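# Close the fridge with carton and upright bottles inside

## Task

Get the refrigerator door fully closed, with the carton and all three bottles inside it and each bottle standing upright. The task fails if a glass bottle drops any real distance, if the fridge door is swung open or closed violently, or if the robot topples or finishes leaning. Anything that stays in place only because the robot is holding it does not count.

## Robot and tools

Robot: a Hello Robot Stretch 3 with one arm. It has a two-wheeled base (0.33 m long, 0.34 m wide), a lift that raises the arm along a vertical mast, and a telescoping arm that reaches out to the robot's right side. The arm cannot move sideways, so to shift the gripper forward or back you drive the base. On-the-spot turns pivot about the point midway between the drive wheels, 0.05 m behind the front edge. With the arm pulled in and the wrist folded, a turn sweeps a 0.28 m radius; an unfolded, level wrist reaches past that circle, so watch for hits when turning. Loose objects may occasionally be nudged by something other than the robot.

Frames: the base frame sits on the floor between the drive wheels, x forward, y left, z up. hand_pose is reported in it, at the point where closed fingertips meet; with all wrist joints at zero its x axis points up, y back along the arm toward the mast, z toward the robot's rear. The odometry frame is the base frame as it was when the scene began. base_odometry comes only from wheel turns, so slip shows up as travel; heading runs -3.142 to 3.142, left positive.

execute_actions: arguments "actions" (a list holding one action, or empty to just read state and images) and optional "cameras" (list of head_camera, nav_camera, wrist_camera or all; omitted/null means all, [] means none). An action may contain "base", "joints", or both, plus optional "contact_limits"; their motions start together. "base" takes exactly one relative command from the current base position: {"translate_m": d}, metres, forward positive, range -1 to 1; or {"rotate_rad": d}, radians, left/counter-clockwise positive, range -3.2 to 3.2. "joints" is one dict of absolute targets by name: lift_m 0 to 1.1 (arm height); arm_m 0 to 0.52 (extension); wrist_yaw_rad -1.345 to 4.42 (0 along the arm, positive toward the front, 3.0 folded over the base); wrist_pitch_rad -1.57 to 0.451 (0 level, negative tips fingers down); wrist_roll_rad -2.911 to 2.911 (0 fingers side by side); gripper_m -0.089 to 0.179 (bigger is wider; real fingertip gap is about 0.007 less when nearly shut and 0.025 less when wide, zero below 0.007); head_pan_rad -3.953 to 1.73 (0 forward, positive left, -1.57 faces along the arm); head_tilt_rad -1.53 to 0.419 (negative looks down). Done tolerances: ±0.004 for lift, arm, gripper; ±0.02 for yaw, roll, head; ±0.05 for pitch. "contact_limits" accepts only arm_m: a motor_effort percentage (1 to 100) at which the arm motion halts; lower is softer, too low halts immediately, and it also caps holding force until the next action. Unknown keys or out-of-range numbers get the whole call rejected with no motion. Anything left out of an action may still be driving toward an earlier target. Each action lasts at most 15 s. If a result reports a stop, the remaining calls of that reply are skipped.

wait: "seconds" 0 to 10; commands nothing and returns state and images. zoom_image: "camera" and "region" [x0, y0, x1, y1] in pixels of that camera's latest full image, at most 504 by 504. Images: head 896x504, nav 672x504 fisheye, wrist 644x364. finished_scene: "scene" number; ends the scene permanently after the last command is held, and reports success.

Result lines: base_status and joint_status give how each motion ended: "done" (for the base, wheels turned the commanded amount even if slipping), "off_target" (stopped short, may still push), "contact_stop", "time_out", "torque_fault" (after these the old target is dropped). Arm and lift halt on firm contact and then go slack until recommanded; a slack lift under load may sink or keep pressing. Base, wrist and head never halt on contact. A wrist servo pushed hard for several seconds switches off for 10 s and goes limp. on_its_own covers joints not commanded; "held at" is the held target. motor_effort is percent of max, positive toward higher values, bracket is peak; readings carry fixed bias and noise. Positive wheel effort pushes forward. lidar_m: 12 sectors of 30 degrees, first straight ahead, counting counter-clockwise (4th left, 7th behind, 10th right), one plane 0.17 m up, 0.15 to 12 m, blind to glass and clear plastic, partly blocked by the robot itself. wrist_depth_mm (45 to 1000) and head_depth_mm (280 to 4000; head image arrives sideways) are 7x7 median depth grids; "-" means no value. base_tilt in degrees, forward and right positive, turned_by_wheels and turned_by_imu give turn since last result; each has a fixed bias up to about 4 degrees.

Speed: the base is fast only when stowed (lift_m under 0.30, arm_m under 0.03, wrist_yaw_rad over 2.54); otherwise 0.10 m/s and 0.63 rad/s.

Gripping: command gripper_m below the object's width to grasp; open at least 0.02 above the touch value to let go. Neither the reading nor "done" confirms a grasp; overly hard squeezes get reduced by a stall guard and slippery items may slide.

Avoid: folding or unfolding the wrist unless lift_m is 0.32 to 0.95, pitch -0.4, roll near 0 (once folded, lift may go down to 0.25); yaw below -0.4 without pitch at -0.5 or lower. Pushing the arm into something solid with the gripper above roughly 0.45 m can tip the robot, more so with raised contact limits or a repeat push. Driving while gripping or pushing something fixed, or snagging furniture (especially reversing), can tip it; back off in small steps, free the gripper, and lower lift to about 0.2 if still leaning. Swing the fridge door gently, never dropping glass bottles or knocking them over.

Each tool is called after "Request:" in YAML: its name, and indented under it one key for each argument.

## Session

Request:
execute_actions:
  actions: []

Scene clock: 0.00 s.
base_odometry: x=+0.000 y=+0.000 heading=+0.000 (m, m, rad; odometry frame)
turned_by_wheels: +0.000 (rad since the last result)
turned_by_imu: +0.000 (rad since the last result)
base_tilt: forward=+1.7 right=-2.0 (deg)
lidar_m: 1.76 1.57 1.54 1.66 2.42 3.08 2.88 1.59 1.58 2.18 1.68 1.19
head_depth_mm: 1595 1601 1583 1580 1581 932 1623 / 1708 1714 1675 1697 1672 1020 1721 / 1783 1837 1819 1834 1784 1117 1852 / 1858 1955 1949 1953 1915 1243 2008 / 1842 2103 2107 2130 2057 2082 2121 / 1832 2174 2169 2103 1990 1710 1906 / 1804 1926 1881 1891 1826 1813 1827
base_status: not commanded
joint_positions: lift_m=+0.327 arm_m=-0.002 wrist_yaw_rad=+3.017 wrist_pitch_rad=-0.441 wrist_roll_rad=+0.012 gripper_m=+0.037 head_pan_rad=+0.016 head_tilt_rad=-0.016
joint_status: not commanded
motor_effort: left_wheel=+0 right_wheel=+0 lift_m=+20 arm_m=+0 wrist_yaw_rad=+0 wrist_pitch_rad=+7 wrist_roll_rad=+0 gripper_m=+0 head_pan_rad=+0 head_tilt_rad=+2 (%)
hand_pose: x=+0.0063 y=+0.0767 z=+0.3347 quat_wxyz=(+0.198, +0.702, +0.111, +0.675) (m; base frame)
wrist_depth_mm: - - - - - - - / - - - - - - - / 908 939 959 939 948 947 - / 733 741 761 740 759 750 764 / 608 614 - 608 639 636 616 / 515 516 - 538 514 522 528 / 458 - - - 454 453 443
pictures: head_camera (sideways: a quarter turn clockwise sets it upright), nav_camera (sideways: a quarter turn counterclockwise sets it upright), wrist_camera
Images, in order (width x height): head_camera 896x504, nav_camera 672x504, wrist_camera 644x364.

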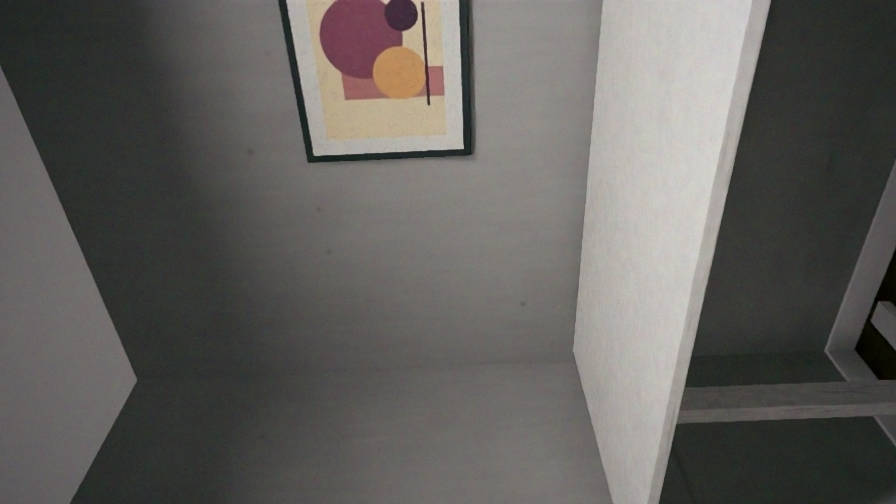

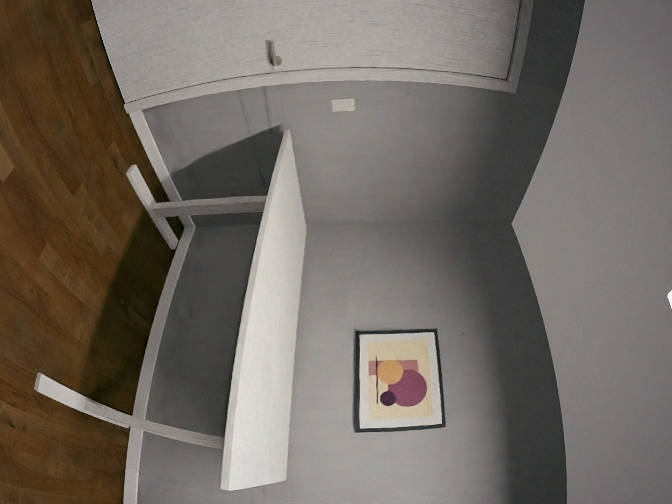

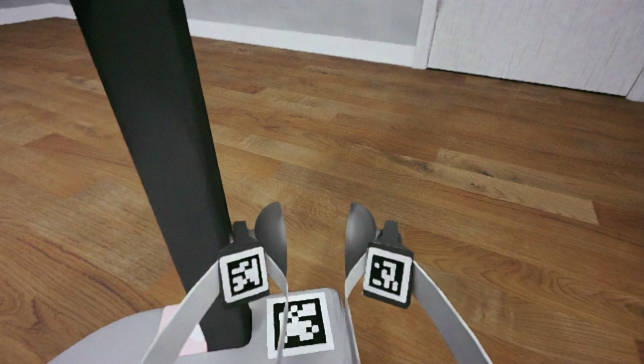

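Request:
execute_actions:
  actions:
    - {"joints":{"head_pan_rad":-2.2,"head_tilt_rad":-0.5}}
  cameras: ["head_camera","nav_camera"]

Request:
execute_actions:
  actions:
    - {"joints":{"head_pan_rad":-3.9,"head_tilt_rad":-0.5}}
  cameras: ["head_camera","nav_camera"]

Scene clock: 6.77 s.
base_odometry: x=+0.000 y=+0.000 heading=+0.000 (m, m, rad; odometry frame)
turned_by_wheels: +0.000 (rad since the last result)
turned_by_imu: +0.000 (rad since the last result)
base_tilt: forward=+1.7 right=-1.9 (deg)
lidar_m: 1.76 1.57 1.54 1.66 2.43 3.07 2.88 1.59 1.58 2.17 1.69 1.19
head_depth_mm: 1339 1464 1581 1751 1904 1608 1327 / 1335 1449 1599 1746 1904 1619 1328 / 1335 1455 1579 1735 1926 1637 1328 / 1844 1980 2171 2384 2033 1623 1350 / 1870 2037 2195 2442 2125 1636 1336 / 1871 2018 2216 2400 2101 1645 1336 / 1861 2004 2193 2384 2134 1638 1356
base_status: not commanded
joint_positions: lift_m=+0.327 arm_m=-0.002 wrist_yaw_rad=+3.017 wrist_pitch_rad=-0.441 wrist_roll_rad=+0.012 gripper_m=+0.037 head_pan_rad=-2.193 head_tilt_rad=-0.494
joint_status: all done
motor_effort: left_wheel=+0(0) right_wheel=+0(0) lift_m=+20(20) arm_m=+0(0) wrist_yaw_rad=+0(0) wrist_pitch_rad=+7(7) wrist_roll_rad=+0(0) gripper_m=+1(0) head_pan_rad=-3(32) head_tilt_rad=-3(22) (%)
hand_pose: x=+0.0063 y=+0.0767 z=+0.3347 quat_wxyz=(+0.198, +0.702, +0.111, +0.675) (m; base frame)
wrist_depth_mm: - - - - - - - / - - - - - - - / 948 945 920 986 948 974 - / 747 744 740 744 746 785 759 / 606 618 - 603 633 617 618 / 516 521 - 542 528 525 526 / 457 - - - 454 457 466
pictures: head_camera (sideways: a quarter turn clockwise sets it upright), nav_camera (sideways: a quarter turn counterclockwise sets it upright)
Images, in order (width x height): head_camera 896x504, nav_camera 672x504.

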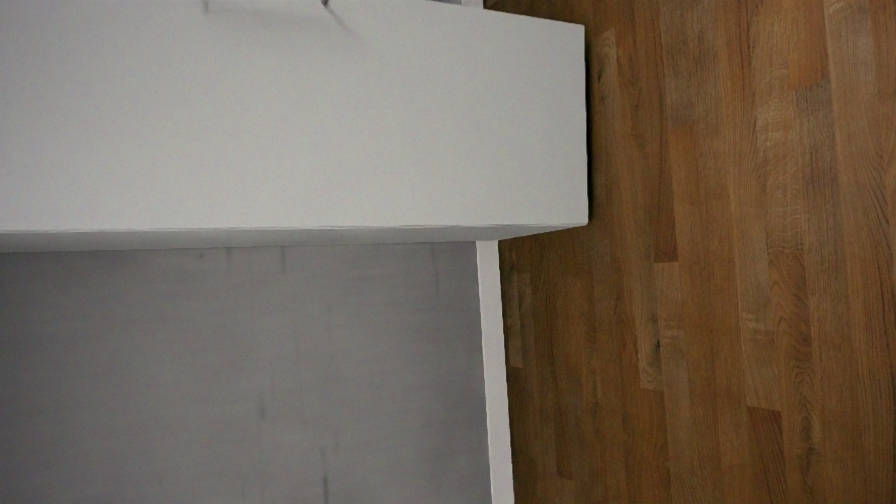

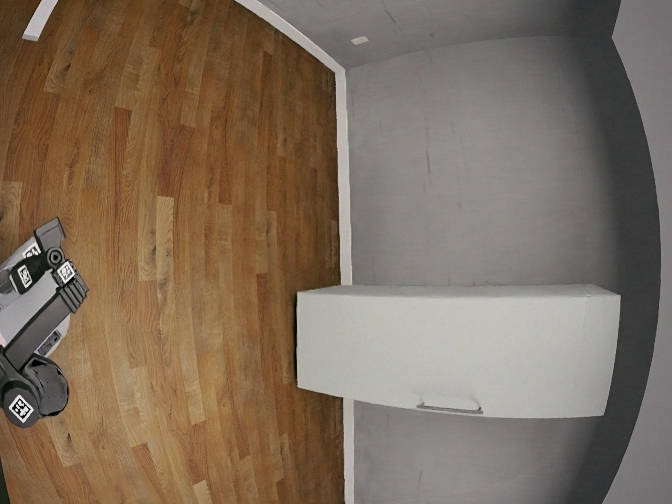

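Scene clock: 8.17 s.
base_odometry: x=+0.000 y=+0.000 heading=+0.000 (m, m, rad; odometry frame)
turned_by_wheels: +0.000 (rad since the last result)
turned_by_imu: +0.000 (rad since the last result)
base_tilt: forward=+1.8 right=-1.9 (deg)
lidar_m: 1.75 1.57 1.54 1.66 2.43 3.07 2.89 1.59 1.58 2.17 1.68 1.19
head_depth_mm: - - - - - - - / - - - - - - - / 2774 3037 3321 3054 2102 1622 1336 / 2701 2986 3244 2963 2112 1612 1340 / 2688 2936 3211 2959 2138 1634 1342 / 2655 2876 3100 2981 2122 1635 1341 / 2603 2788 3017 2993 2114 1657 1365
base_status: not commanded
joint_positions: lift_m=+0.327 arm_m=-0.002 wrist_yaw_rad=+3.017 wrist_pitch_rad=-0.441 wrist_roll_rad=+0.012 gripper_m=+0.037 head_pan_rad=-3.893 head_tilt_rad=-0.494
joint_status: all done
motor_effort: left_wheel=+0(0) right_wheel=+1(0) lift_m=+20(20) arm_m=+0(0) wrist_yaw_rad=-1(1) wrist_pitch_rad=+7(7) wrist_roll_rad=+0(0) gripper_m=-1(1) head_pan_rad=-3(34) head_tilt_rad=-3(2) (%)
hand_pose: x=+0.0063 y=+0.0767 z=+0.3347 quat_wxyz=(+0.198, +0.702, +0.111, +0.675) (m; base frame)
wrist_depth_mm: - - - - - - - / - - - - - - - / 928 961 967 931 978 976 - / 750 736 747 766 750 752 754 / 599 620 - 609 630 612 620 / 514 519 - 539 528 525 523 / 451 - - - 454 454 455
pictures: head_camera (sideways: a quarter turn clockwise sets it upright), nav_camera (sideways: a quarter turn counterclockwise sets it upright)
Images, in order (width x height): head_camera 896x504, nav_camera 672x504.

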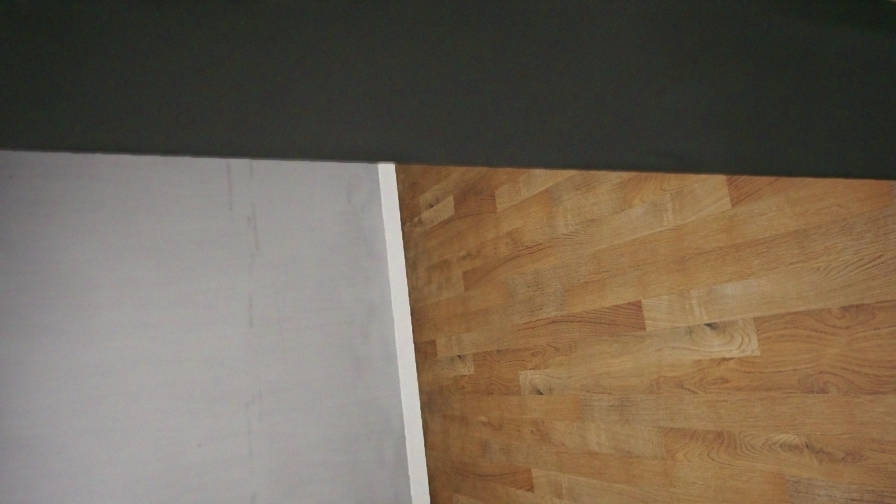

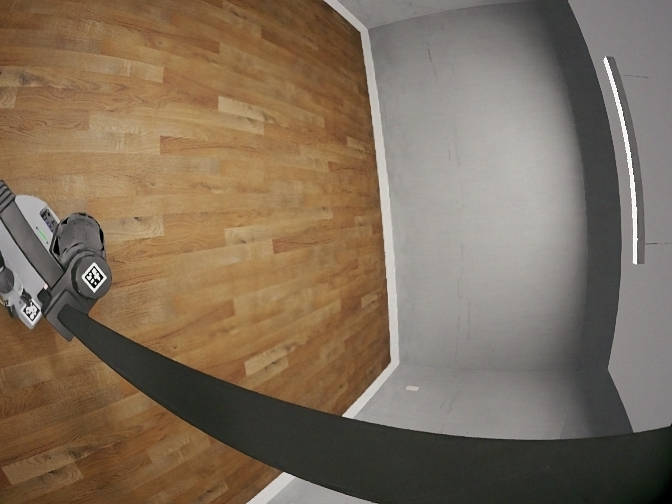

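Request:
execute_actions:
  actions:
    - {"base":{"translate_m":-1.0},"joints":{"head_pan_rad":-2.0,"lift_m":0.28}}
  cameras: ["head_camera","nav_camera"]

Request:
execute_actions:
  actions:
    - {"base":{"translate_m":-0.6},"joints":{"head_pan_rad":-1.4}}
  cameras: ["head_camera","nav_camera"]

Scene clock: 20.00 s.
base_odometry: x=-1.000 y=+0.000 heading=+0.000 (m, m, rad; odometry frame)
turned_by_wheels: +0.000 (rad since the last result)
turned_by_imu: +0.002 (rad since the last result)
base_tilt: forward=+1.8 right=-2.0 (deg)
lidar_m: 2.64 2.17 2.13 2.26 2.32 2.28 2.14 1.65 0.96 1.04 2.52 2.11
head_depth_mm: 1335 1455 1585 1741 1887 1611 1326 / 1367 1479 1607 1768 1922 1614 1331 / 1344 1459 1597 1762 1924 1566 1341 / 808 874 950 1046 1169 1334 1338 / 821 890 979 1078 1201 1365 1343 / 837 911 997 1113 1240 1423 1345 / 856 930 1023 1133 1275 1512 1348
base_status: done
joint_positions: lift_m=+0.280 arm_m=-0.002 wrist_yaw_rad=+3.017 wrist_pitch_rad=-0.442 wrist_roll_rad=+0.012 gripper_m=+0.037 head_pan_rad=-2.007 head_tilt_rad=-0.495
joint_status: all done
motor_effort: left_wheel=+0(8) right_wheel=+0(7) lift_m=+14(17) arm_m=+0(0) wrist_yaw_rad=-1(1) wrist_pitch_rad=+8(8) wrist_roll_rad=+0(0) gripper_m=+0(1) head_pan_rad=+3(32) head_tilt_rad=-2(2) (%)
hand_pose: x=+0.0062 y=+0.0767 z=+0.2878 quat_wxyz=(+0.198, +0.702, +0.111, +0.675) (m; base frame)
wrist_depth_mm: - - - - - - - / - - - - - - - / 836 849 838 846 869 863 884 / 662 666 682 684 674 678 686 / 549 541 - 552 558 550 559 / 466 474 - - 470 475 469 / - - - - 407 410 407
pictures: head_camera (sideways: a quarter turn clockwise sets it upright), nav_camera (sideways: a quarter turn counterclockwise sets it upright)
Images, in order (width x height): head_camera 896x504, nav_camera 672x504.

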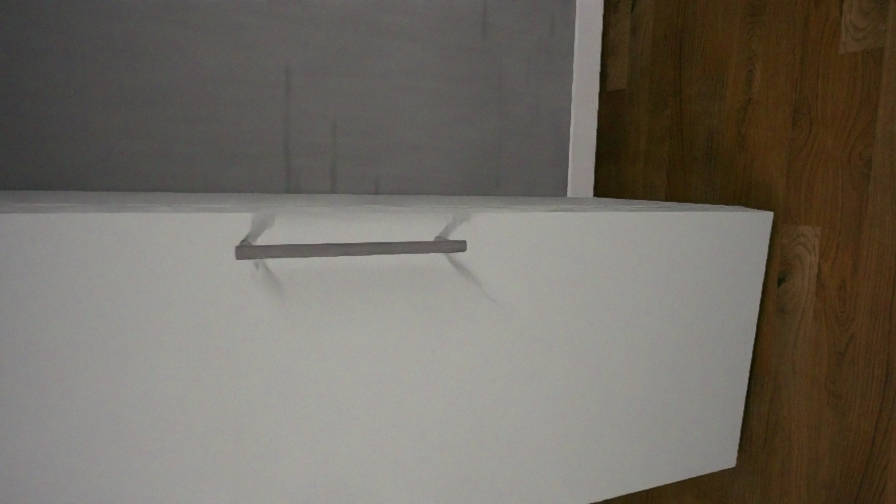

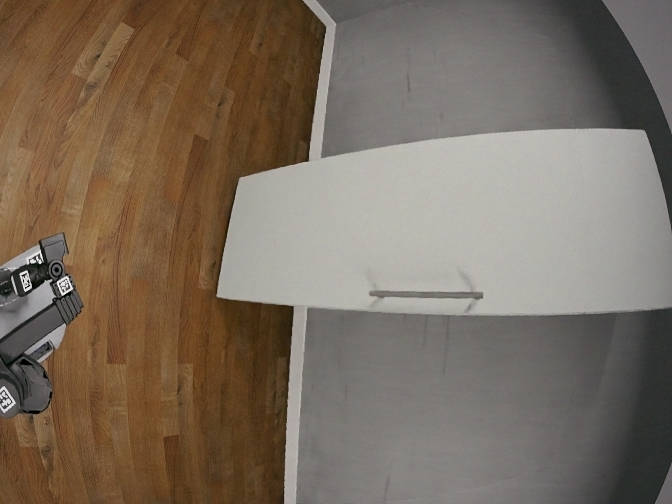

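Scene clock: 23.63 s.
base_odometry: x=-1.600 y=+0.000 heading=+0.000 (m, m, rad; odometry frame)
turned_by_wheels: +0.000 (rad since the last result)
turned_by_imu: +0.001 (rad since the last result)
base_tilt: forward=+1.6 right=-2.0 (deg)
lidar_m: 2.68 2.51 2.47 2.35 1.82 1.79 1.68 1.31 1.28 0.83 0.99 2.96
head_depth_mm: 1023 1148 1285 1406 1547 1596 1318 / 882 969 1081 1218 1408 1512 1328 / 771 846 922 1021 1141 1291 1343 / 699 758 827 912 1022 1156 1274 / 744 817 903 1027 1169 1366 1336 / 834 929 1052 1200 1402 1575 1347 / 947 1076 1268 2714 2117 1653 1347
base_status: done
joint_positions: lift_m=+0.280 arm_m=-0.002 wrist_yaw_rad=+3.017 wrist_pitch_rad=-0.442 wrist_roll_rad=+0.012 gripper_m=+0.037 head_pan_rad=-1.407 head_tilt_rad=-0.495
joint_status: all done
motor_effort: left_wheel=+0(8) right_wheel=+0(6) lift_m=+14(15) arm_m=+0(0) wrist_yaw_rad=+1(0) wrist_pitch_rad=+8(8) wrist_roll_rad=+0(0) gripper_m=-1(1) head_pan_rad=+3(27) head_tilt_rad=-2(1) (%)
hand_pose: x=+0.0062 y=+0.0767 z=+0.2878 quat_wxyz=(+0.199, +0.702, +0.111, +0.675) (m; base frame)
wrist_depth_mm: - - - - - - - / - - - - - - - / 837 887 876 874 858 887 866 / 673 674 676 677 685 664 685 / 542 551 - 553 562 546 565 / 458 486 - - 469 475 473 / - - - - 411 407 413
pictures: head_camera (sideways: a quarter turn clockwise sets it upright), nav_camera (sideways: a quarter turn counterclockwise sets it upright)
Images, in order (width x height): head_camera 896x504, nav_camera 672x504.

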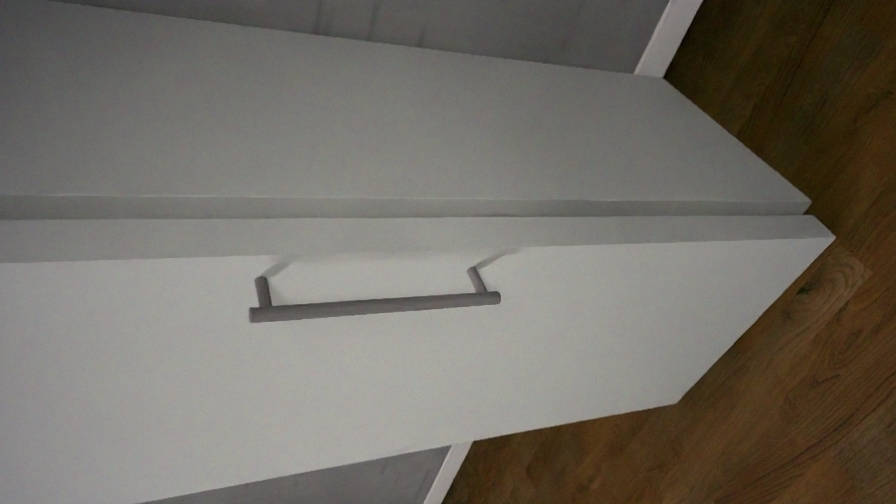

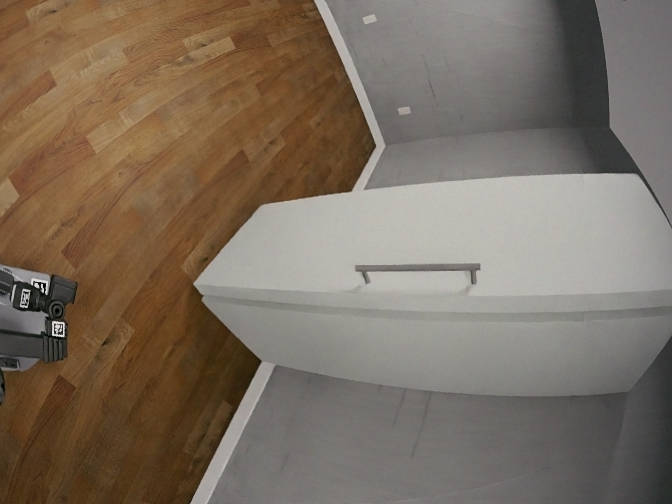

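Request:
execute_actions:
  actions:
    - {"base":{"rotate_rad":-0.58}}
  cameras: []

Request:
execute_actions:
  actions:
    - {"base":{"translate_m":0.3},"joints":{"head_pan_rad":-1.57,"head_tilt_rad":-0.6}}
  cameras: ["head_camera","nav_camera"]

Scene clock: 37.00 s.
base_odometry: x=-1.600 y=+0.000 heading=-0.580 (m, m, rad; odometry frame)
turned_by_wheels: -0.580 (rad since the last result)
turned_by_imu: -0.566 (rad since the last result)
base_tilt: forward=+1.7 right=-2.0 (deg)
lidar_m: 2.96 2.68 2.54 2.47 2.46 1.84 1.79 1.76 1.32 1.29 0.83 0.92
head_depth_mm: 1047 1131 1225 1351 1497 1578 1309 / 1065 1142 1253 1370 1516 1615 1326 / 1070 1169 1272 1403 1557 1611 1337 / 1086 1181 1297 1428 1584 1614 1338 / 1102 1200 1311 1454 1620 1630 1337 / 1130 1222 1331 1419 1529 1552 1349 / 1103 1116 1134 1146 1175 1196 1223
base_status: done
joint_positions: lift_m=+0.280 arm_m=-0.002 wrist_yaw_rad=+3.017 wrist_pitch_rad=-0.442 wrist_roll_rad=+0.012 gripper_m=+0.037 head_pan_rad=-1.407 head_tilt_rad=-0.495
joint_status: not commanded
motor_effort: left_wheel=+1(8) right_wheel=+0(6) lift_m=+14(14) arm_m=+0(0) wrist_yaw_rad=+0(0) wrist_pitch_rad=+8(8) wrist_roll_rad=+0(0) gripper_m=-1(0) head_pan_rad=+2(2) head_tilt_rad=-2(2) (%)
hand_pose: x=+0.0062 y=+0.0767 z=+0.2878 quat_wxyz=(+0.199, +0.702, +0.111, +0.675) (m; base frame)
wrist_depth_mm: - - - - - - - / - - - - - - - / 855 859 855 837 877 881 897 / 662 662 659 669 676 668 681 / 543 549 - 558 571 562 559 / 454 485 - - 477 469 473 / - - - - 408 410 411
pictures: none
No camera images: the call's "cameras" was empty. Leave "cameras" out to get every camera's image.

Scene clock: 39.73 s.
base_odometry: x=-1.349 y=-0.164 heading=-0.580 (m, m, rad; odometry frame)
turned_by_wheels: +0.000 (rad since the last result)
turned_by_imu: -0.001 (rad since the last result)
base_tilt: forward=+1.7 right=-2.0 (deg)
lidar_m: 2.66 2.41 2.53 2.46 2.58 2.15 2.09 1.78 1.33 0.87 0.68 0.97
head_depth_mm: 1093 1203 1335 1519 1692 1482 1248 / 1095 1201 1342 1511 1691 1487 1254 / 1092 1199 1333 1504 1700 1497 1255 / 1086 1204 1330 1504 1690 1499 1261 / 1089 1189 1329 1497 1698 1498 1260 / 1075 1158 1144 1123 1086 1069 1156 / 788 775 759 751 810 930 1123
base_status: done
joint_positions: lift_m=+0.280 arm_m=-0.002 wrist_yaw_rad=+3.017 wrist_pitch_rad=-0.442 wrist_roll_rad=+0.012 gripper_m=+0.037 head_pan_rad=-1.563 head_tilt_rad=-0.592
joint_status: all done
motor_effort: left_wheel=+2(10) right_wheel=-1(5) lift_m=+15(15) arm_m=+0(0) wrist_yaw_rad=+0(0) wrist_pitch_rad=+8(8) wrist_roll_rad=+0(0) gripper_m=+1(1) head_pan_rad=-3(15) head_tilt_rad=-3(10) (%)
hand_pose: x=+0.0062 y=+0.0766 z=+0.2878 quat_wxyz=(+0.199, +0.702, +0.111, +0.675) (m; base frame)
wrist_depth_mm: - - - - - - - / - - - - - - - / 835 831 859 848 869 865 876 / 651 651 655 696 679 673 680 / 552 544 - 544 569 561 558 / 470 478 - - 471 472 474 / - - - - 406 406 410
pictures: head_camera (sideways: a quarter turn clockwise sets it upright), nav_camera (sideways: a quarter turn counterclockwise sets it upright)
Images, in order (width x height): head_camera 896x504, nav_camera 672x504.

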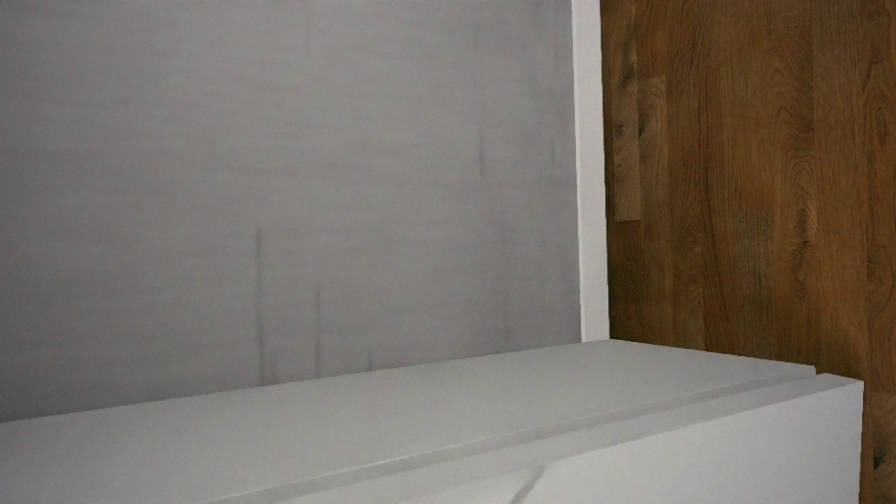

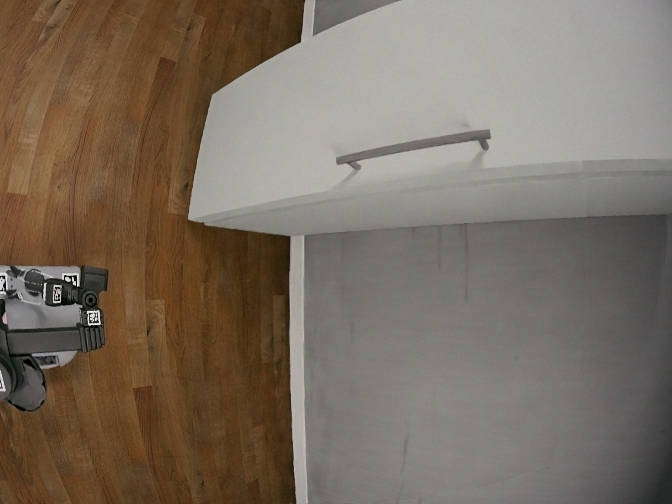

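Request:
execute_actions:
  actions:
    - {"base":{"translate_m":0.3},"joints":{"lift_m":0.75,"head_tilt_rad":-0.7}}

Scene clock: 58.97 s.
base_odometry: x=-1.098 y=-0.329 heading=-0.580 (m, m, rad; odometry frame)
turned_by_wheels: +0.000 (rad since the last result)
turned_by_imu: -0.001 (rad since the last result)
base_tilt: forward=+1.8 right=-2.1 (deg)
lidar_m: 2.36 2.13 2.50 2.45 2.57 2.45 2.39 1.79 1.34 0.64 0.69 1.92
head_depth_mm: 1114 1251 1421 1630 1673 1390 1245 / 1116 1235 1408 1632 1694 1396 1249 / 1096 1237 1410 1627 1680 1402 1225 / 522 574 635 763 906 1113 1246 / 525 584 665 768 918 1126 1223 / 526 589 670 776 924 1136 1201 / 529 592 675 784 930 1150 1198
base_status: done
joint_positions: lift_m=+0.750 arm_m=-0.002 wrist_yaw_rad=+3.017 wrist_pitch_rad=-0.442 wrist_roll_rad=+0.012 gripper_m=+0.037 head_pan_rad=-1.563 head_tilt_rad=-0.691
joint_status: all done
motor_effort: left_wheel=+1(9) right_wheel=+0(4) lift_m=+26(26) arm_m=+0(0) wrist_yaw_rad=-1(0) wrist_pitch_rad=+8(8) wrist_roll_rad=+0(0) gripper_m=+0(0) head_pan_rad=-3(3) head_tilt_rad=-3(10) (%)
hand_pose: x=+0.0062 y=+0.0766 z=+0.7569 quat_wxyz=(+0.199, +0.702, +0.111, +0.675) (m; base frame)
wrist_depth_mm: - - - - - - - / - - - - - - - / - - - - - - - / - - - - - - - / - - - - - - - / - - - - - - - / 858 839 875 872 860 870 882
pictures: head_camera (sideways: a quarter turn clockwise sets it upright), nav_camera (sideways: a quarter turn counterclockwise sets it upright), wrist_camera
Images, in order (width x height): head_camera 896x504, nav_camera 672x504, wrist_camera 644x364.

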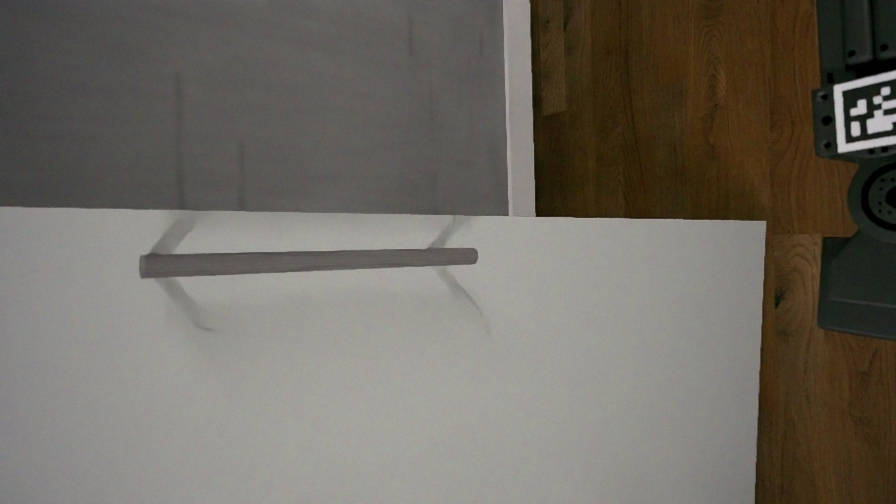

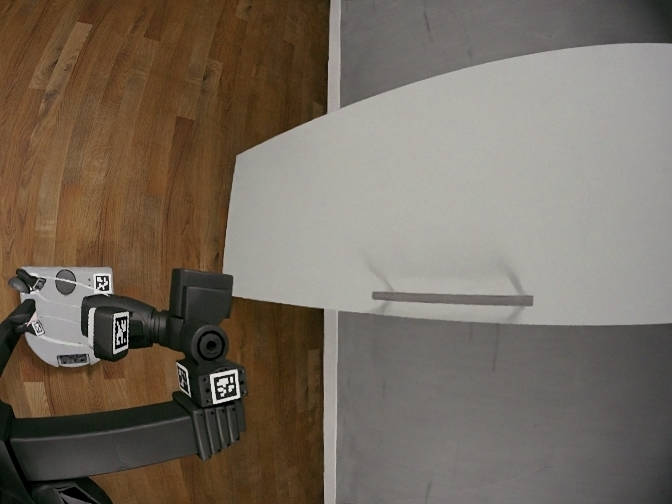

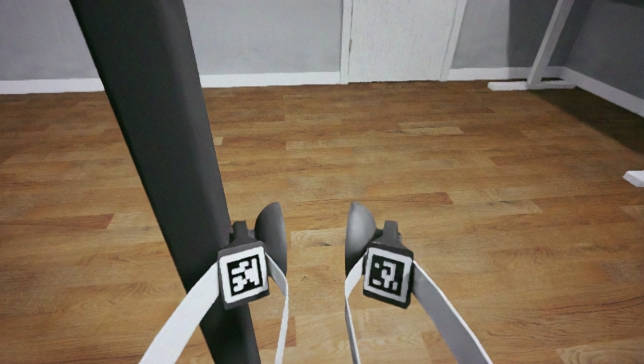

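Request:
execute_actions:
  actions:
    - {"base":{"translate_m":0.08},"joints":{"lift_m":0.45,"arm_m":0.3}}
  cameras: []

Request:
execute_actions:
  actions:
    - {"joints":{"arm_m":0.5},"contact_limits":{"arm_m":20}}

Scene clock: 66.30 s.
base_odometry: x=-1.031 y=-0.373 heading=-0.580 (m, m, rad; odometry frame)
turned_by_wheels: +0.000 (rad since the last result)
turned_by_imu: +0.000 (rad since the last result)
base_tilt: forward=+1.6 right=-2.1 (deg)
lidar_m: 2.28 2.06 2.49 2.44 2.56 2.54 2.47 1.80 1.34 0.65 0.69 1.92
head_depth_mm: 1118 1243 1420 1638 1666 1387 1190 / 1066 1225 1420 1638 1683 1392 1215 / 525 570 655 764 938 1187 1198 / 528 591 670 776 918 1029 1152 / 530 595 673 780 925 1145 1200 / 533 599 679 786 935 1156 1213 / 538 602 685 791 945 1163 1210
base_status: done
joint_positions: lift_m=+0.450 arm_m=+0.300 wrist_yaw_rad=+3.017 wrist_pitch_rad=-0.442 wrist_roll_rad=+0.012 gripper_m=+0.037 head_pan_rad=-1.563 head_tilt_rad=-0.691
joint_status: all done
motor_effort: left_wheel=+1(6) right_wheel=-1(2) lift_m=+14(25) arm_m=+3(0) wrist_yaw_rad=+0(0) wrist_pitch_rad=+8(8) wrist_roll_rad=+0(0) gripper_m=+1(0) head_pan_rad=-3(3) head_tilt_rad=-3(3) (%)
hand_pose: x=+0.0062 y=-0.2251 z=+0.4577 quat_wxyz=(+0.199, +0.702, +0.111, +0.675) (m; base frame)
wrist_depth_mm: - - - - - - - / - - - - - - - / - - - - - - - / 904 918 948 967 940 977 958 / 773 793 - 776 834 770 779 / 656 655 - 653 677 664 665 / 570 - - 581 580 573 583
pictures: none
No camera images: the call's "cameras" was empty. Leave "cameras" out to get every camera's image.

Scene clock: 68.73 s.
base_odometry: x=-1.031 y=-0.373 heading=-0.579 (m, m, rad; odometry frame)
turned_by_wheels: +0.001 (rad since the last result)
turned_by_imu: -0.003 (rad since the last result)
base_tilt: forward=+1.9 right=-2.0 (deg)
lidar_m: 2.28 2.06 2.50 2.44 2.57 2.54 2.47 1.81 1.35 0.65 0.70 1.91
head_depth_mm: 1117 1243 1423 1632 1672 1392 1194 / 1080 1228 1434 1630 1679 1386 1206 / 527 569 655 755 959 1143 1195 / 528 593 675 778 876 1177 1185 / 532 594 677 781 929 1150 1201 / 533 599 682 788 938 1154 1202 / 539 602 685 794 944 1171 1206
base_status: not commanded
joint_positions: lift_m=+0.450 arm_m=+0.451 wrist_yaw_rad=+3.041 wrist_pitch_rad=-0.443 wrist_roll_rad=+0.012 gripper_m=+0.037 head_pan_rad=-1.563 head_tilt_rad=-0.693
joint_status: arm_m contact_stop (moved +0.152 of +0.200)
on_its_own: arm_m is slack since a contact_stop, until your next command for it (your +0.500 is given up); wrist_yaw_rad is at rest, and its effort (-18) is outside its rest range (-12 to +12)
motor_effort: left_wheel=+10(11) right_wheel=-13(14) lift_m=+16(16) arm_m=+0(21) wrist_yaw_rad=-18(31) wrist_pitch_rad=+9(9) wrist_roll_rad=+0(0) gripper_m=+0(1) head_pan_rad=-3(3) head_tilt_rad=-2(4) (%)
contact_limits: arm_m 20 (drawing in: default 20, maximum 33; extending or still: default 28, maximum 45)
hand_pose: x=+0.0011 y=-0.3763 z=+0.4573 quat_wxyz=(+0.191, +0.701, +0.119, +0.677) (m; base frame)
wrist_depth_mm: - - - - - - - / - - - - - - - / - - - - - - - / 943 932 - 962 940 947 957 / 768 762 - 813 780 803 796 / 644 655 - - 660 663 674 / 568 562 555 553 587 575 569
pictures: head_camera (sideways: a quarter turn clockwise sets it upright), nav_camera (sideways: a quarter turn counterclockwise sets it upright), wrist_camera
Images, in order (width x height): head_camera 896x504, nav_camera 672x504, wrist_camera 644x364.

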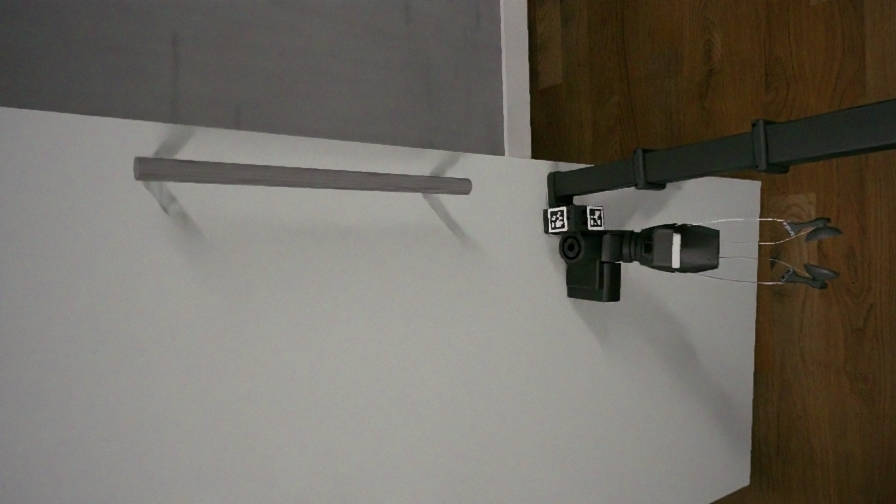

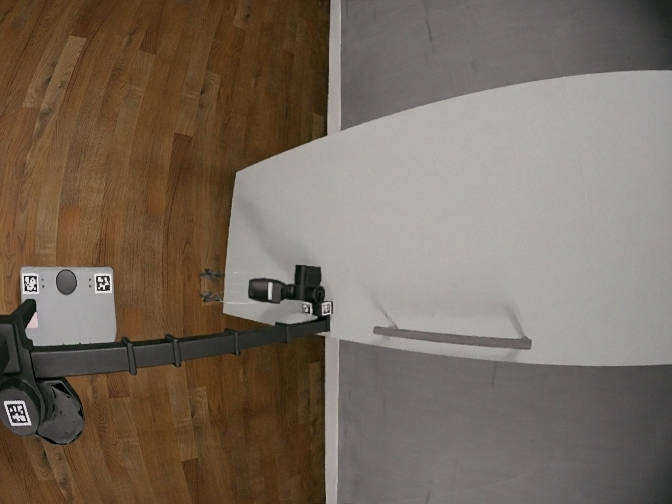

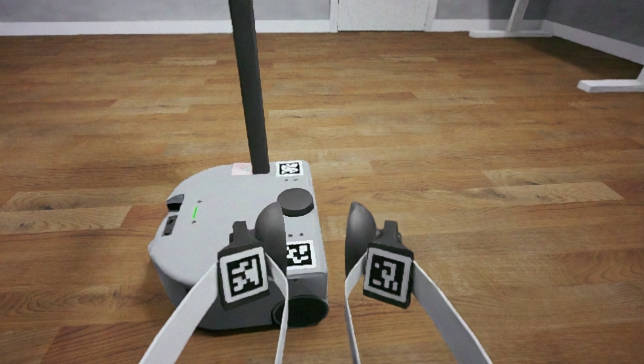

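Request:
execute_actions:
  actions:
    - {"joints":{"arm_m":0.02,"lift_m":0.8}}
  cameras: []

Request:
execute_actions:
  actions:
    - {"joints":{"wrist_yaw_rad":0,"gripper_m":0.12}}
  cameras: []

Request:
execute_actions:
  actions:
    - {"joints":{"wrist_pitch_rad":0}}

Scene clock: 83.57 s.
base_odometry: x=-1.031 y=-0.373 heading=-0.580 (m, m, rad; odometry frame)
turned_by_wheels: -0.001 (rad since the last result)
turned_by_imu: -0.001 (rad since the last result)
base_tilt: forward=+1.7 right=-2.0 (deg)
lidar_m: 2.28 2.06 2.50 2.44 2.56 2.54 2.47 1.80 1.35 0.65 0.69 1.92
head_depth_mm: 1117 1244 1414 1654 1664 1444 - / 1080 1222 1416 1637 1676 1442 - / 527 568 657 754 938 1166 - / 530 591 671 778 920 1100 - / 530 595 675 784 930 1115 - / 535 594 680 786 939 1153 1199 / 535 600 687 793 945 1163 1205
base_status: not commanded
joint_positions: lift_m=+0.800 arm_m=+0.020 wrist_yaw_rad=+3.020 wrist_pitch_rad=-0.443 wrist_roll_rad=+0.012 gripper_m=+0.037 head_pan_rad=-1.563 head_tilt_rad=-0.693
joint_status: all done
motor_effort: left_wheel=+1(10) right_wheel=+0(13) lift_m=+25(28) arm_m=-3(2) wrist_yaw_rad=-3(17) wrist_pitch_rad=+9(9) wrist_roll_rad=+0(0) gripper_m=+0(1) head_pan_rad=-3(3) head_tilt_rad=-3(2) (%)
hand_pose: x=+0.0056 y=+0.0543 z=+0.8067 quat_wxyz=(+0.198, +0.702, +0.112, +0.675) (m; base frame)
wrist_depth_mm: - - - - - - - / - - - - - - - / - - - - - - - / - - - - - - - / - - - - - - - / - - - - - - - / 909 911 877 928 939 918 933
pictures: none
No camera images: the call's "cameras" was empty. Leave "cameras" out to get every camera's image.

Scene clock: 86.10 s.
base_odometry: x=-1.031 y=-0.373 heading=-0.580 (m, m, rad; odometry frame)
turned_by_wheels: +0.000 (rad since the last result)
turned_by_imu: +0.000 (rad since the last result)
base_tilt: forward=+1.7 right=-2.1 (deg)
lidar_m: 2.28 2.06 2.50 2.44 2.57 2.54 2.46 1.80 1.35 0.65 0.70 1.91
head_depth_mm: 1117 1243 1408 1644 1664 1441 - / 1085 1230 1409 1630 1676 1454 - / 525 566 657 755 939 - - / 529 591 673 775 925 - 1166 / 530 594 679 780 930 1165 1198 / 534 598 679 791 935 1158 1204 / 538 602 683 794 952 1169 1207
base_status: not commanded
joint_positions: lift_m=+0.800 arm_m=+0.020 wrist_yaw_rad=+0.003 wrist_pitch_rad=-0.443 wrist_roll_rad=+0.012 gripper_m=+0.120 head_pan_rad=-1.563 head_tilt_rad=-0.693
joint_status: all done
motor_effort: left_wheel=+1(1) right_wheel=+0(0) lift_m=+26(26) arm_m=-3(3) wrist_yaw_rad=-4(3) wrist_pitch_rad=+9(9) wrist_roll_rad=+0(0) gripper_m=+1(80) head_pan_rad=-3(3) head_tilt_rad=-2(3) (%)
hand_pose: x=-0.0208 y=-0.3864 z=+0.8067 quat_wxyz=(+0.686, +0.156, -0.693, -0.155) (m; base frame)
wrist_depth_mm: 364 354 346 337 338 918 918 / 396 391 383 376 379 - - / 445 433 418 415 - - - / 509 489 476 464 - - - / - 544 532 527 - - - / - - 631 598 - - - / 922 806 729 694 935 908 929
pictures: none
No camera images: the call's "cameras" was empty. Leave "cameras" out to get every camera's image.

Scene clock: 87.13 s.
base_odometry: x=-1.031 y=-0.373 heading=-0.580 (m, m, rad; odometry frame)
turned_by_wheels: +0.000 (rad since the last result)
turned_by_imu: +0.000 (rad since the last result)
base_tilt: forward=+1.8 right=-2.1 (deg)
lidar_m: 2.28 2.06 2.50 2.44 2.56 2.55 2.47 1.80 1.35 0.65 0.70 1.92
head_depth_mm: 1112 1254 1420 1655 1659 1433 - / 1087 1226 1421 1631 1681 1452 - / 526 567 656 752 916 1429 - / 528 593 670 776 901 - 1200 / 532 595 677 780 954 1148 1201 / 535 597 680 789 933 1165 1197 / 536 602 684 794 948 1173 1200
base_status: not commanded
joint_positions: lift_m=+0.800 arm_m=+0.020 wrist_yaw_rad=+0.003 wrist_pitch_rad=-0.022 wrist_roll_rad=+0.012 gripper_m=+0.120 head_pan_rad=-1.563 head_tilt_rad=-0.693
joint_status: all done
motor_effort: left_wheel=+1(1) right_wheel=+0(0) lift_m=+26(26) arm_m=-3(3) wrist_yaw_rad=-3(2) wrist_pitch_rad=+11(11) wrist_roll_rad=+0(0) gripper_m=+0(1) head_pan_rad=-3(3) head_tilt_rad=-2(2) (%)
hand_pose: x=-0.0206 y=-0.4209 z=+0.9086 quat_wxyz=(+0.703, +0.009, -0.711, -0.007) (m; base frame)
wrist_depth_mm: 372 367 355 353 348 928 952 / 383 371 366 365 358 970 977 / 400 392 383 377 367 - - / 407 407 395 383 - - - / 427 421 409 399 395 - - / 444 - 430 415 413 - - / 468 449 438 430 - - -
pictures: head_camera (sideways: a quarter turn clockwise sets it upright), nav_camera (sideways: a quarter turn counterclockwise sets it upright), wrist_camera
Images, in order (width x height): head_camera 896x504, nav_camera 672x504, wrist_camera 644x364.

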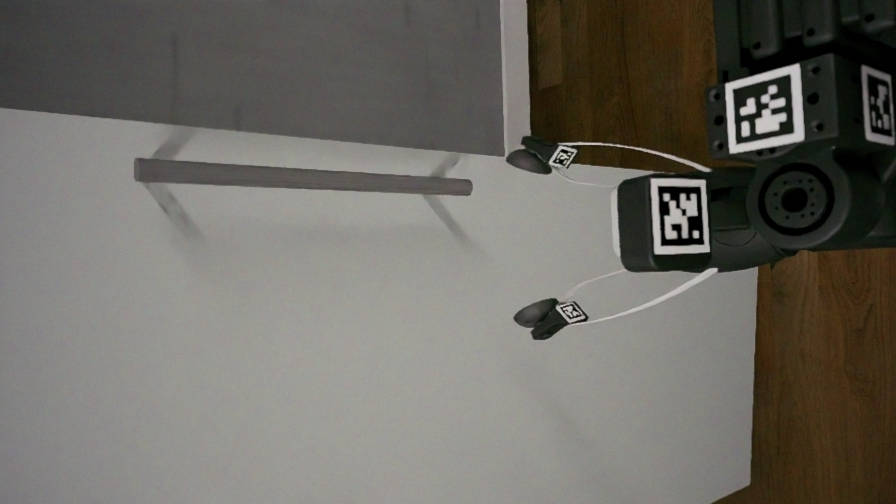

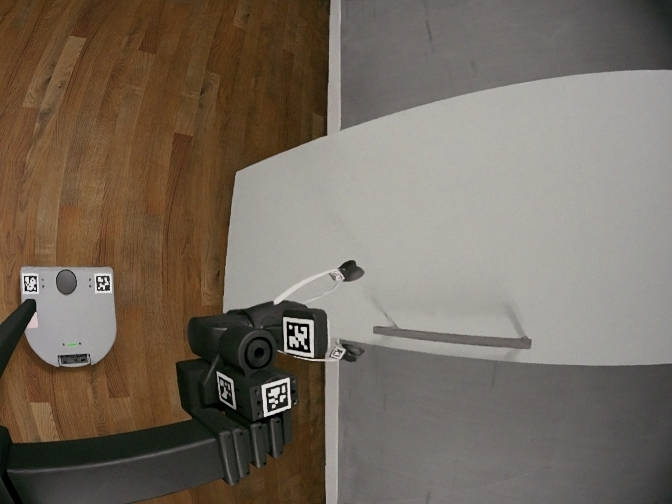

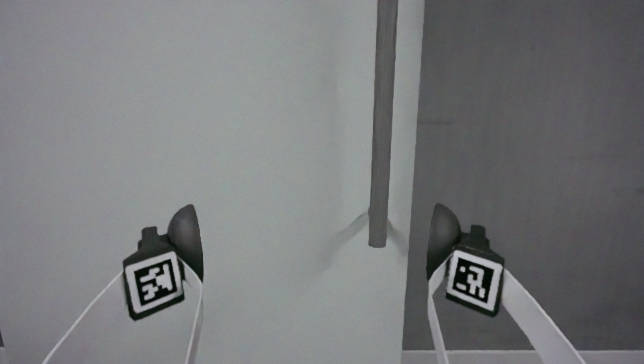

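Request:
execute_actions:
  actions:
    - {"base":{"translate_m":-0.05},"joints":{"lift_m":0.88,"arm_m":0.15}}
  cameras: ["wrist_camera","head_camera"]

Scene clock: 93.77 s.
base_odometry: x=-1.073 y=-0.345 heading=-0.580 (m, m, rad; odometry frame)
turned_by_wheels: +0.000 (rad since the last result)
turned_by_imu: +0.000 (rad since the last result)
base_tilt: forward=+1.7 right=-2.2 (deg)
lidar_m: 2.33 2.10 2.49 2.44 2.56 2.49 2.42 1.80 1.35 0.64 0.69 1.91
head_depth_mm: 1117 1250 1424 1563 - 1359 1190 / 1112 1245 1425 - - 1388 1197 / 539 1186 1335 - - 1349 1199 / 524 567 640 - 933 1122 1196 / 527 590 668 779 921 1135 1188 / 529 595 677 781 926 1144 1204 / 533 596 678 790 941 1164 1203
base_status: done
joint_positions: lift_m=+0.880 arm_m=+0.150 wrist_yaw_rad=+0.002 wrist_pitch_rad=-0.020 wrist_roll_rad=+0.012 gripper_m=+0.120 head_pan_rad=-1.563 head_tilt_rad=-0.693
joint_status: all done
motor_effort: left_wheel=+0(5) right_wheel=+0(3) lift_m=+26(24) arm_m=+3(2) wrist_yaw_rad=-1(3) wrist_pitch_rad=+10(11) wrist_roll_rad=+0(0) gripper_m=+0(1) head_pan_rad=-3(2) head_tilt_rad=-3(2) (%)
hand_pose: x=-0.0210 y=-0.5504 z=+0.9890 quat_wxyz=(+0.703, +0.008, -0.711, -0.007) (m; base frame)
wrist_depth_mm: 239 238 230 226 802 823 811 / 251 246 239 233 842 841 864 / 259 253 247 241 863 859 872 / 267 262 256 250 882 908 932 / 276 271 264 259 940 925 945 / 290 - 278 266 948 987 - / 300 297 287 277 - - -
pictures: head_camera (sideways: a quarter turn clockwise sets it upright), wrist_camera
Images, in order (width x height): head_camera 896x504, wrist_camera 644x364.

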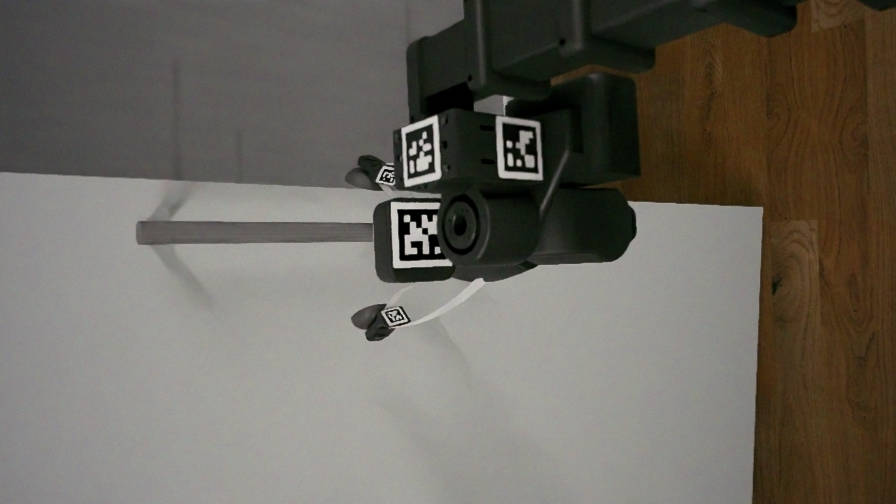

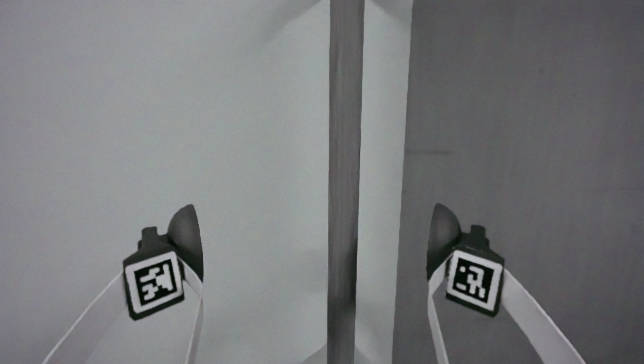

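Request:
execute_actions:
  actions:
    - {"base":{"translate_m":-0.015},"joints":{"arm_m":0.2,"gripper_m":0.08}}
  cameras: []

Request:
execute_actions:
  actions:
    - {"joints":{"gripper_m":-0.03}}
  cameras: ["wrist_camera","head_camera"]

Scene clock: 99.80 s.
base_odometry: x=-1.086 y=-0.337 heading=-0.580 (m, m, rad; odometry frame)
turned_by_wheels: +0.000 (rad since the last result)
turned_by_imu: +0.000 (rad since the last result)
base_tilt: forward=+1.6 right=-2.0 (deg)
lidar_m: 2.35 2.12 2.50 2.45 2.57 2.47 2.40 1.80 1.34 0.64 0.69 1.92
head_depth_mm: 1116 1248 1419 1569 - 1382 1188 / 1120 1249 1391 - 1632 1392 1190 / 1069 1216 1373 - 1618 1395 1201 / 523 576 641 - 943 1122 1201 / 525 588 666 775 924 1127 1198 / 528 592 675 779 925 1139 1200 / 530 592 678 786 934 1161 1207
base_status: done
joint_positions: lift_m=+0.880 arm_m=+0.200 wrist_yaw_rad=+0.002 wrist_pitch_rad=-0.020 wrist_roll_rad=+0.012 gripper_m=+0.080 head_pan_rad=-1.563 head_tilt_rad=-0.693
joint_status: all done
motor_effort: left_wheel=+1(4) right_wheel=+0(4) lift_m=+26(26) arm_m=+3(1) wrist_yaw_rad=-3(2) wrist_pitch_rad=+10(10) wrist_roll_rad=+0(0) gripper_m=+0(80) head_pan_rad=-2(3) head_tilt_rad=-2(2) (%)
hand_pose: x=-0.0210 y=-0.6004 z=+0.9890 quat_wxyz=(+0.703, +0.008, -0.711, -0.007) (m; base frame)
wrist_depth_mm: 191 187 183 177 795 779 760 / 197 194 189 182 774 810 801 / 205 200 196 188 828 848 819 / 212 209 202 196 849 860 850 / 222 215 211 202 543 905 893 / 229 226 218 211 213 923 926 / 239 235 230 218 926 950 941
pictures: none
No camera images: the call's "cameras" was empty. Leave "cameras" out to get every camera's image.

Scene clock: 101.40 s.
base_odometry: x=-1.086 y=-0.337 heading=-0.580 (m, m, rad; odometry frame)
turned_by_wheels: +0.000 (rad since the last result)
turned_by_imu: +0.000 (rad since the last result)
base_tilt: forward=+1.7 right=-2.1 (deg)
lidar_m: 2.35 2.12 2.50 2.44 2.57 2.47 2.40 1.80 1.35 0.64 0.69 1.91
head_depth_mm: 1117 1257 1408 1596 - 1382 1194 / 1111 1236 1406 - 1636 1393 1195 / 1088 1225 1366 - 1636 1394 1198 / 520 572 634 - 929 1116 1202 / 522 587 666 770 910 1123 1197 / 525 590 669 776 925 1139 1192 / 531 590 674 782 933 1153 1201
base_status: not commanded
joint_positions: lift_m=+0.880 arm_m=+0.200 wrist_yaw_rad=-0.004 wrist_pitch_rad=-0.020 wrist_roll_rad=+0.012 gripper_m=-0.029 head_pan_rad=-1.563 head_tilt_rad=-0.693
joint_status: all done
motor_effort: left_wheel=-1(1) right_wheel=+2(2) lift_m=+26(26) arm_m=+2(3) wrist_yaw_rad=+3(3) wrist_pitch_rad=+10(10) wrist_roll_rad=+0(0) gripper_m=-18(94) head_pan_rad=-3(3) head_tilt_rad=-2(2) (%)
hand_pose: x=-0.0224 y=-0.6005 z=+0.9890 quat_wxyz=(+0.703, +0.006, -0.711, -0.009) (m; base frame)
wrist_depth_mm: 187 184 180 122 788 801 786 / 192 189 185 127 801 818 797 / 202 196 192 132 808 840 823 / 208 203 199 137 851 891 840 / 216 212 206 138 884 908 928 / 226 219 216 143 930 931 917 / 235 231 224 216 939 974 952
pictures: head_camera (sideways: a quarter turn clockwise sets it upright), wrist_camera
Images, in order (width x height): head_camera 896x504, wrist_camera 644x364.

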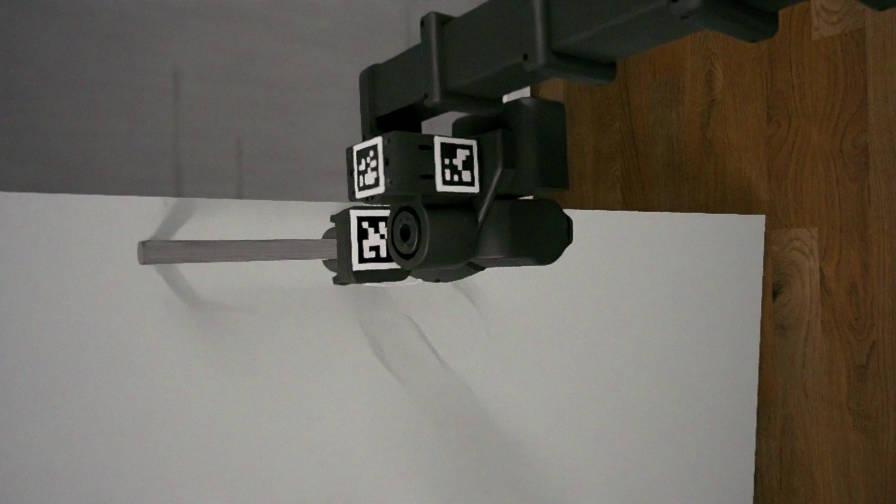

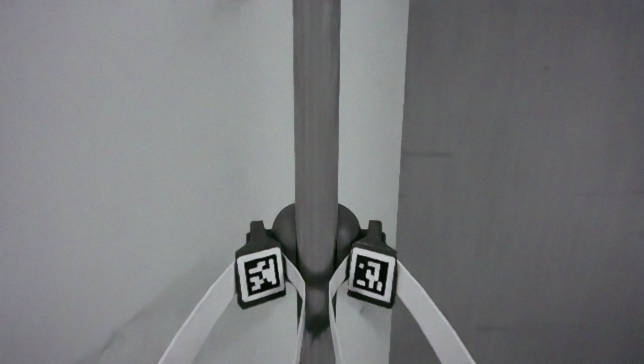

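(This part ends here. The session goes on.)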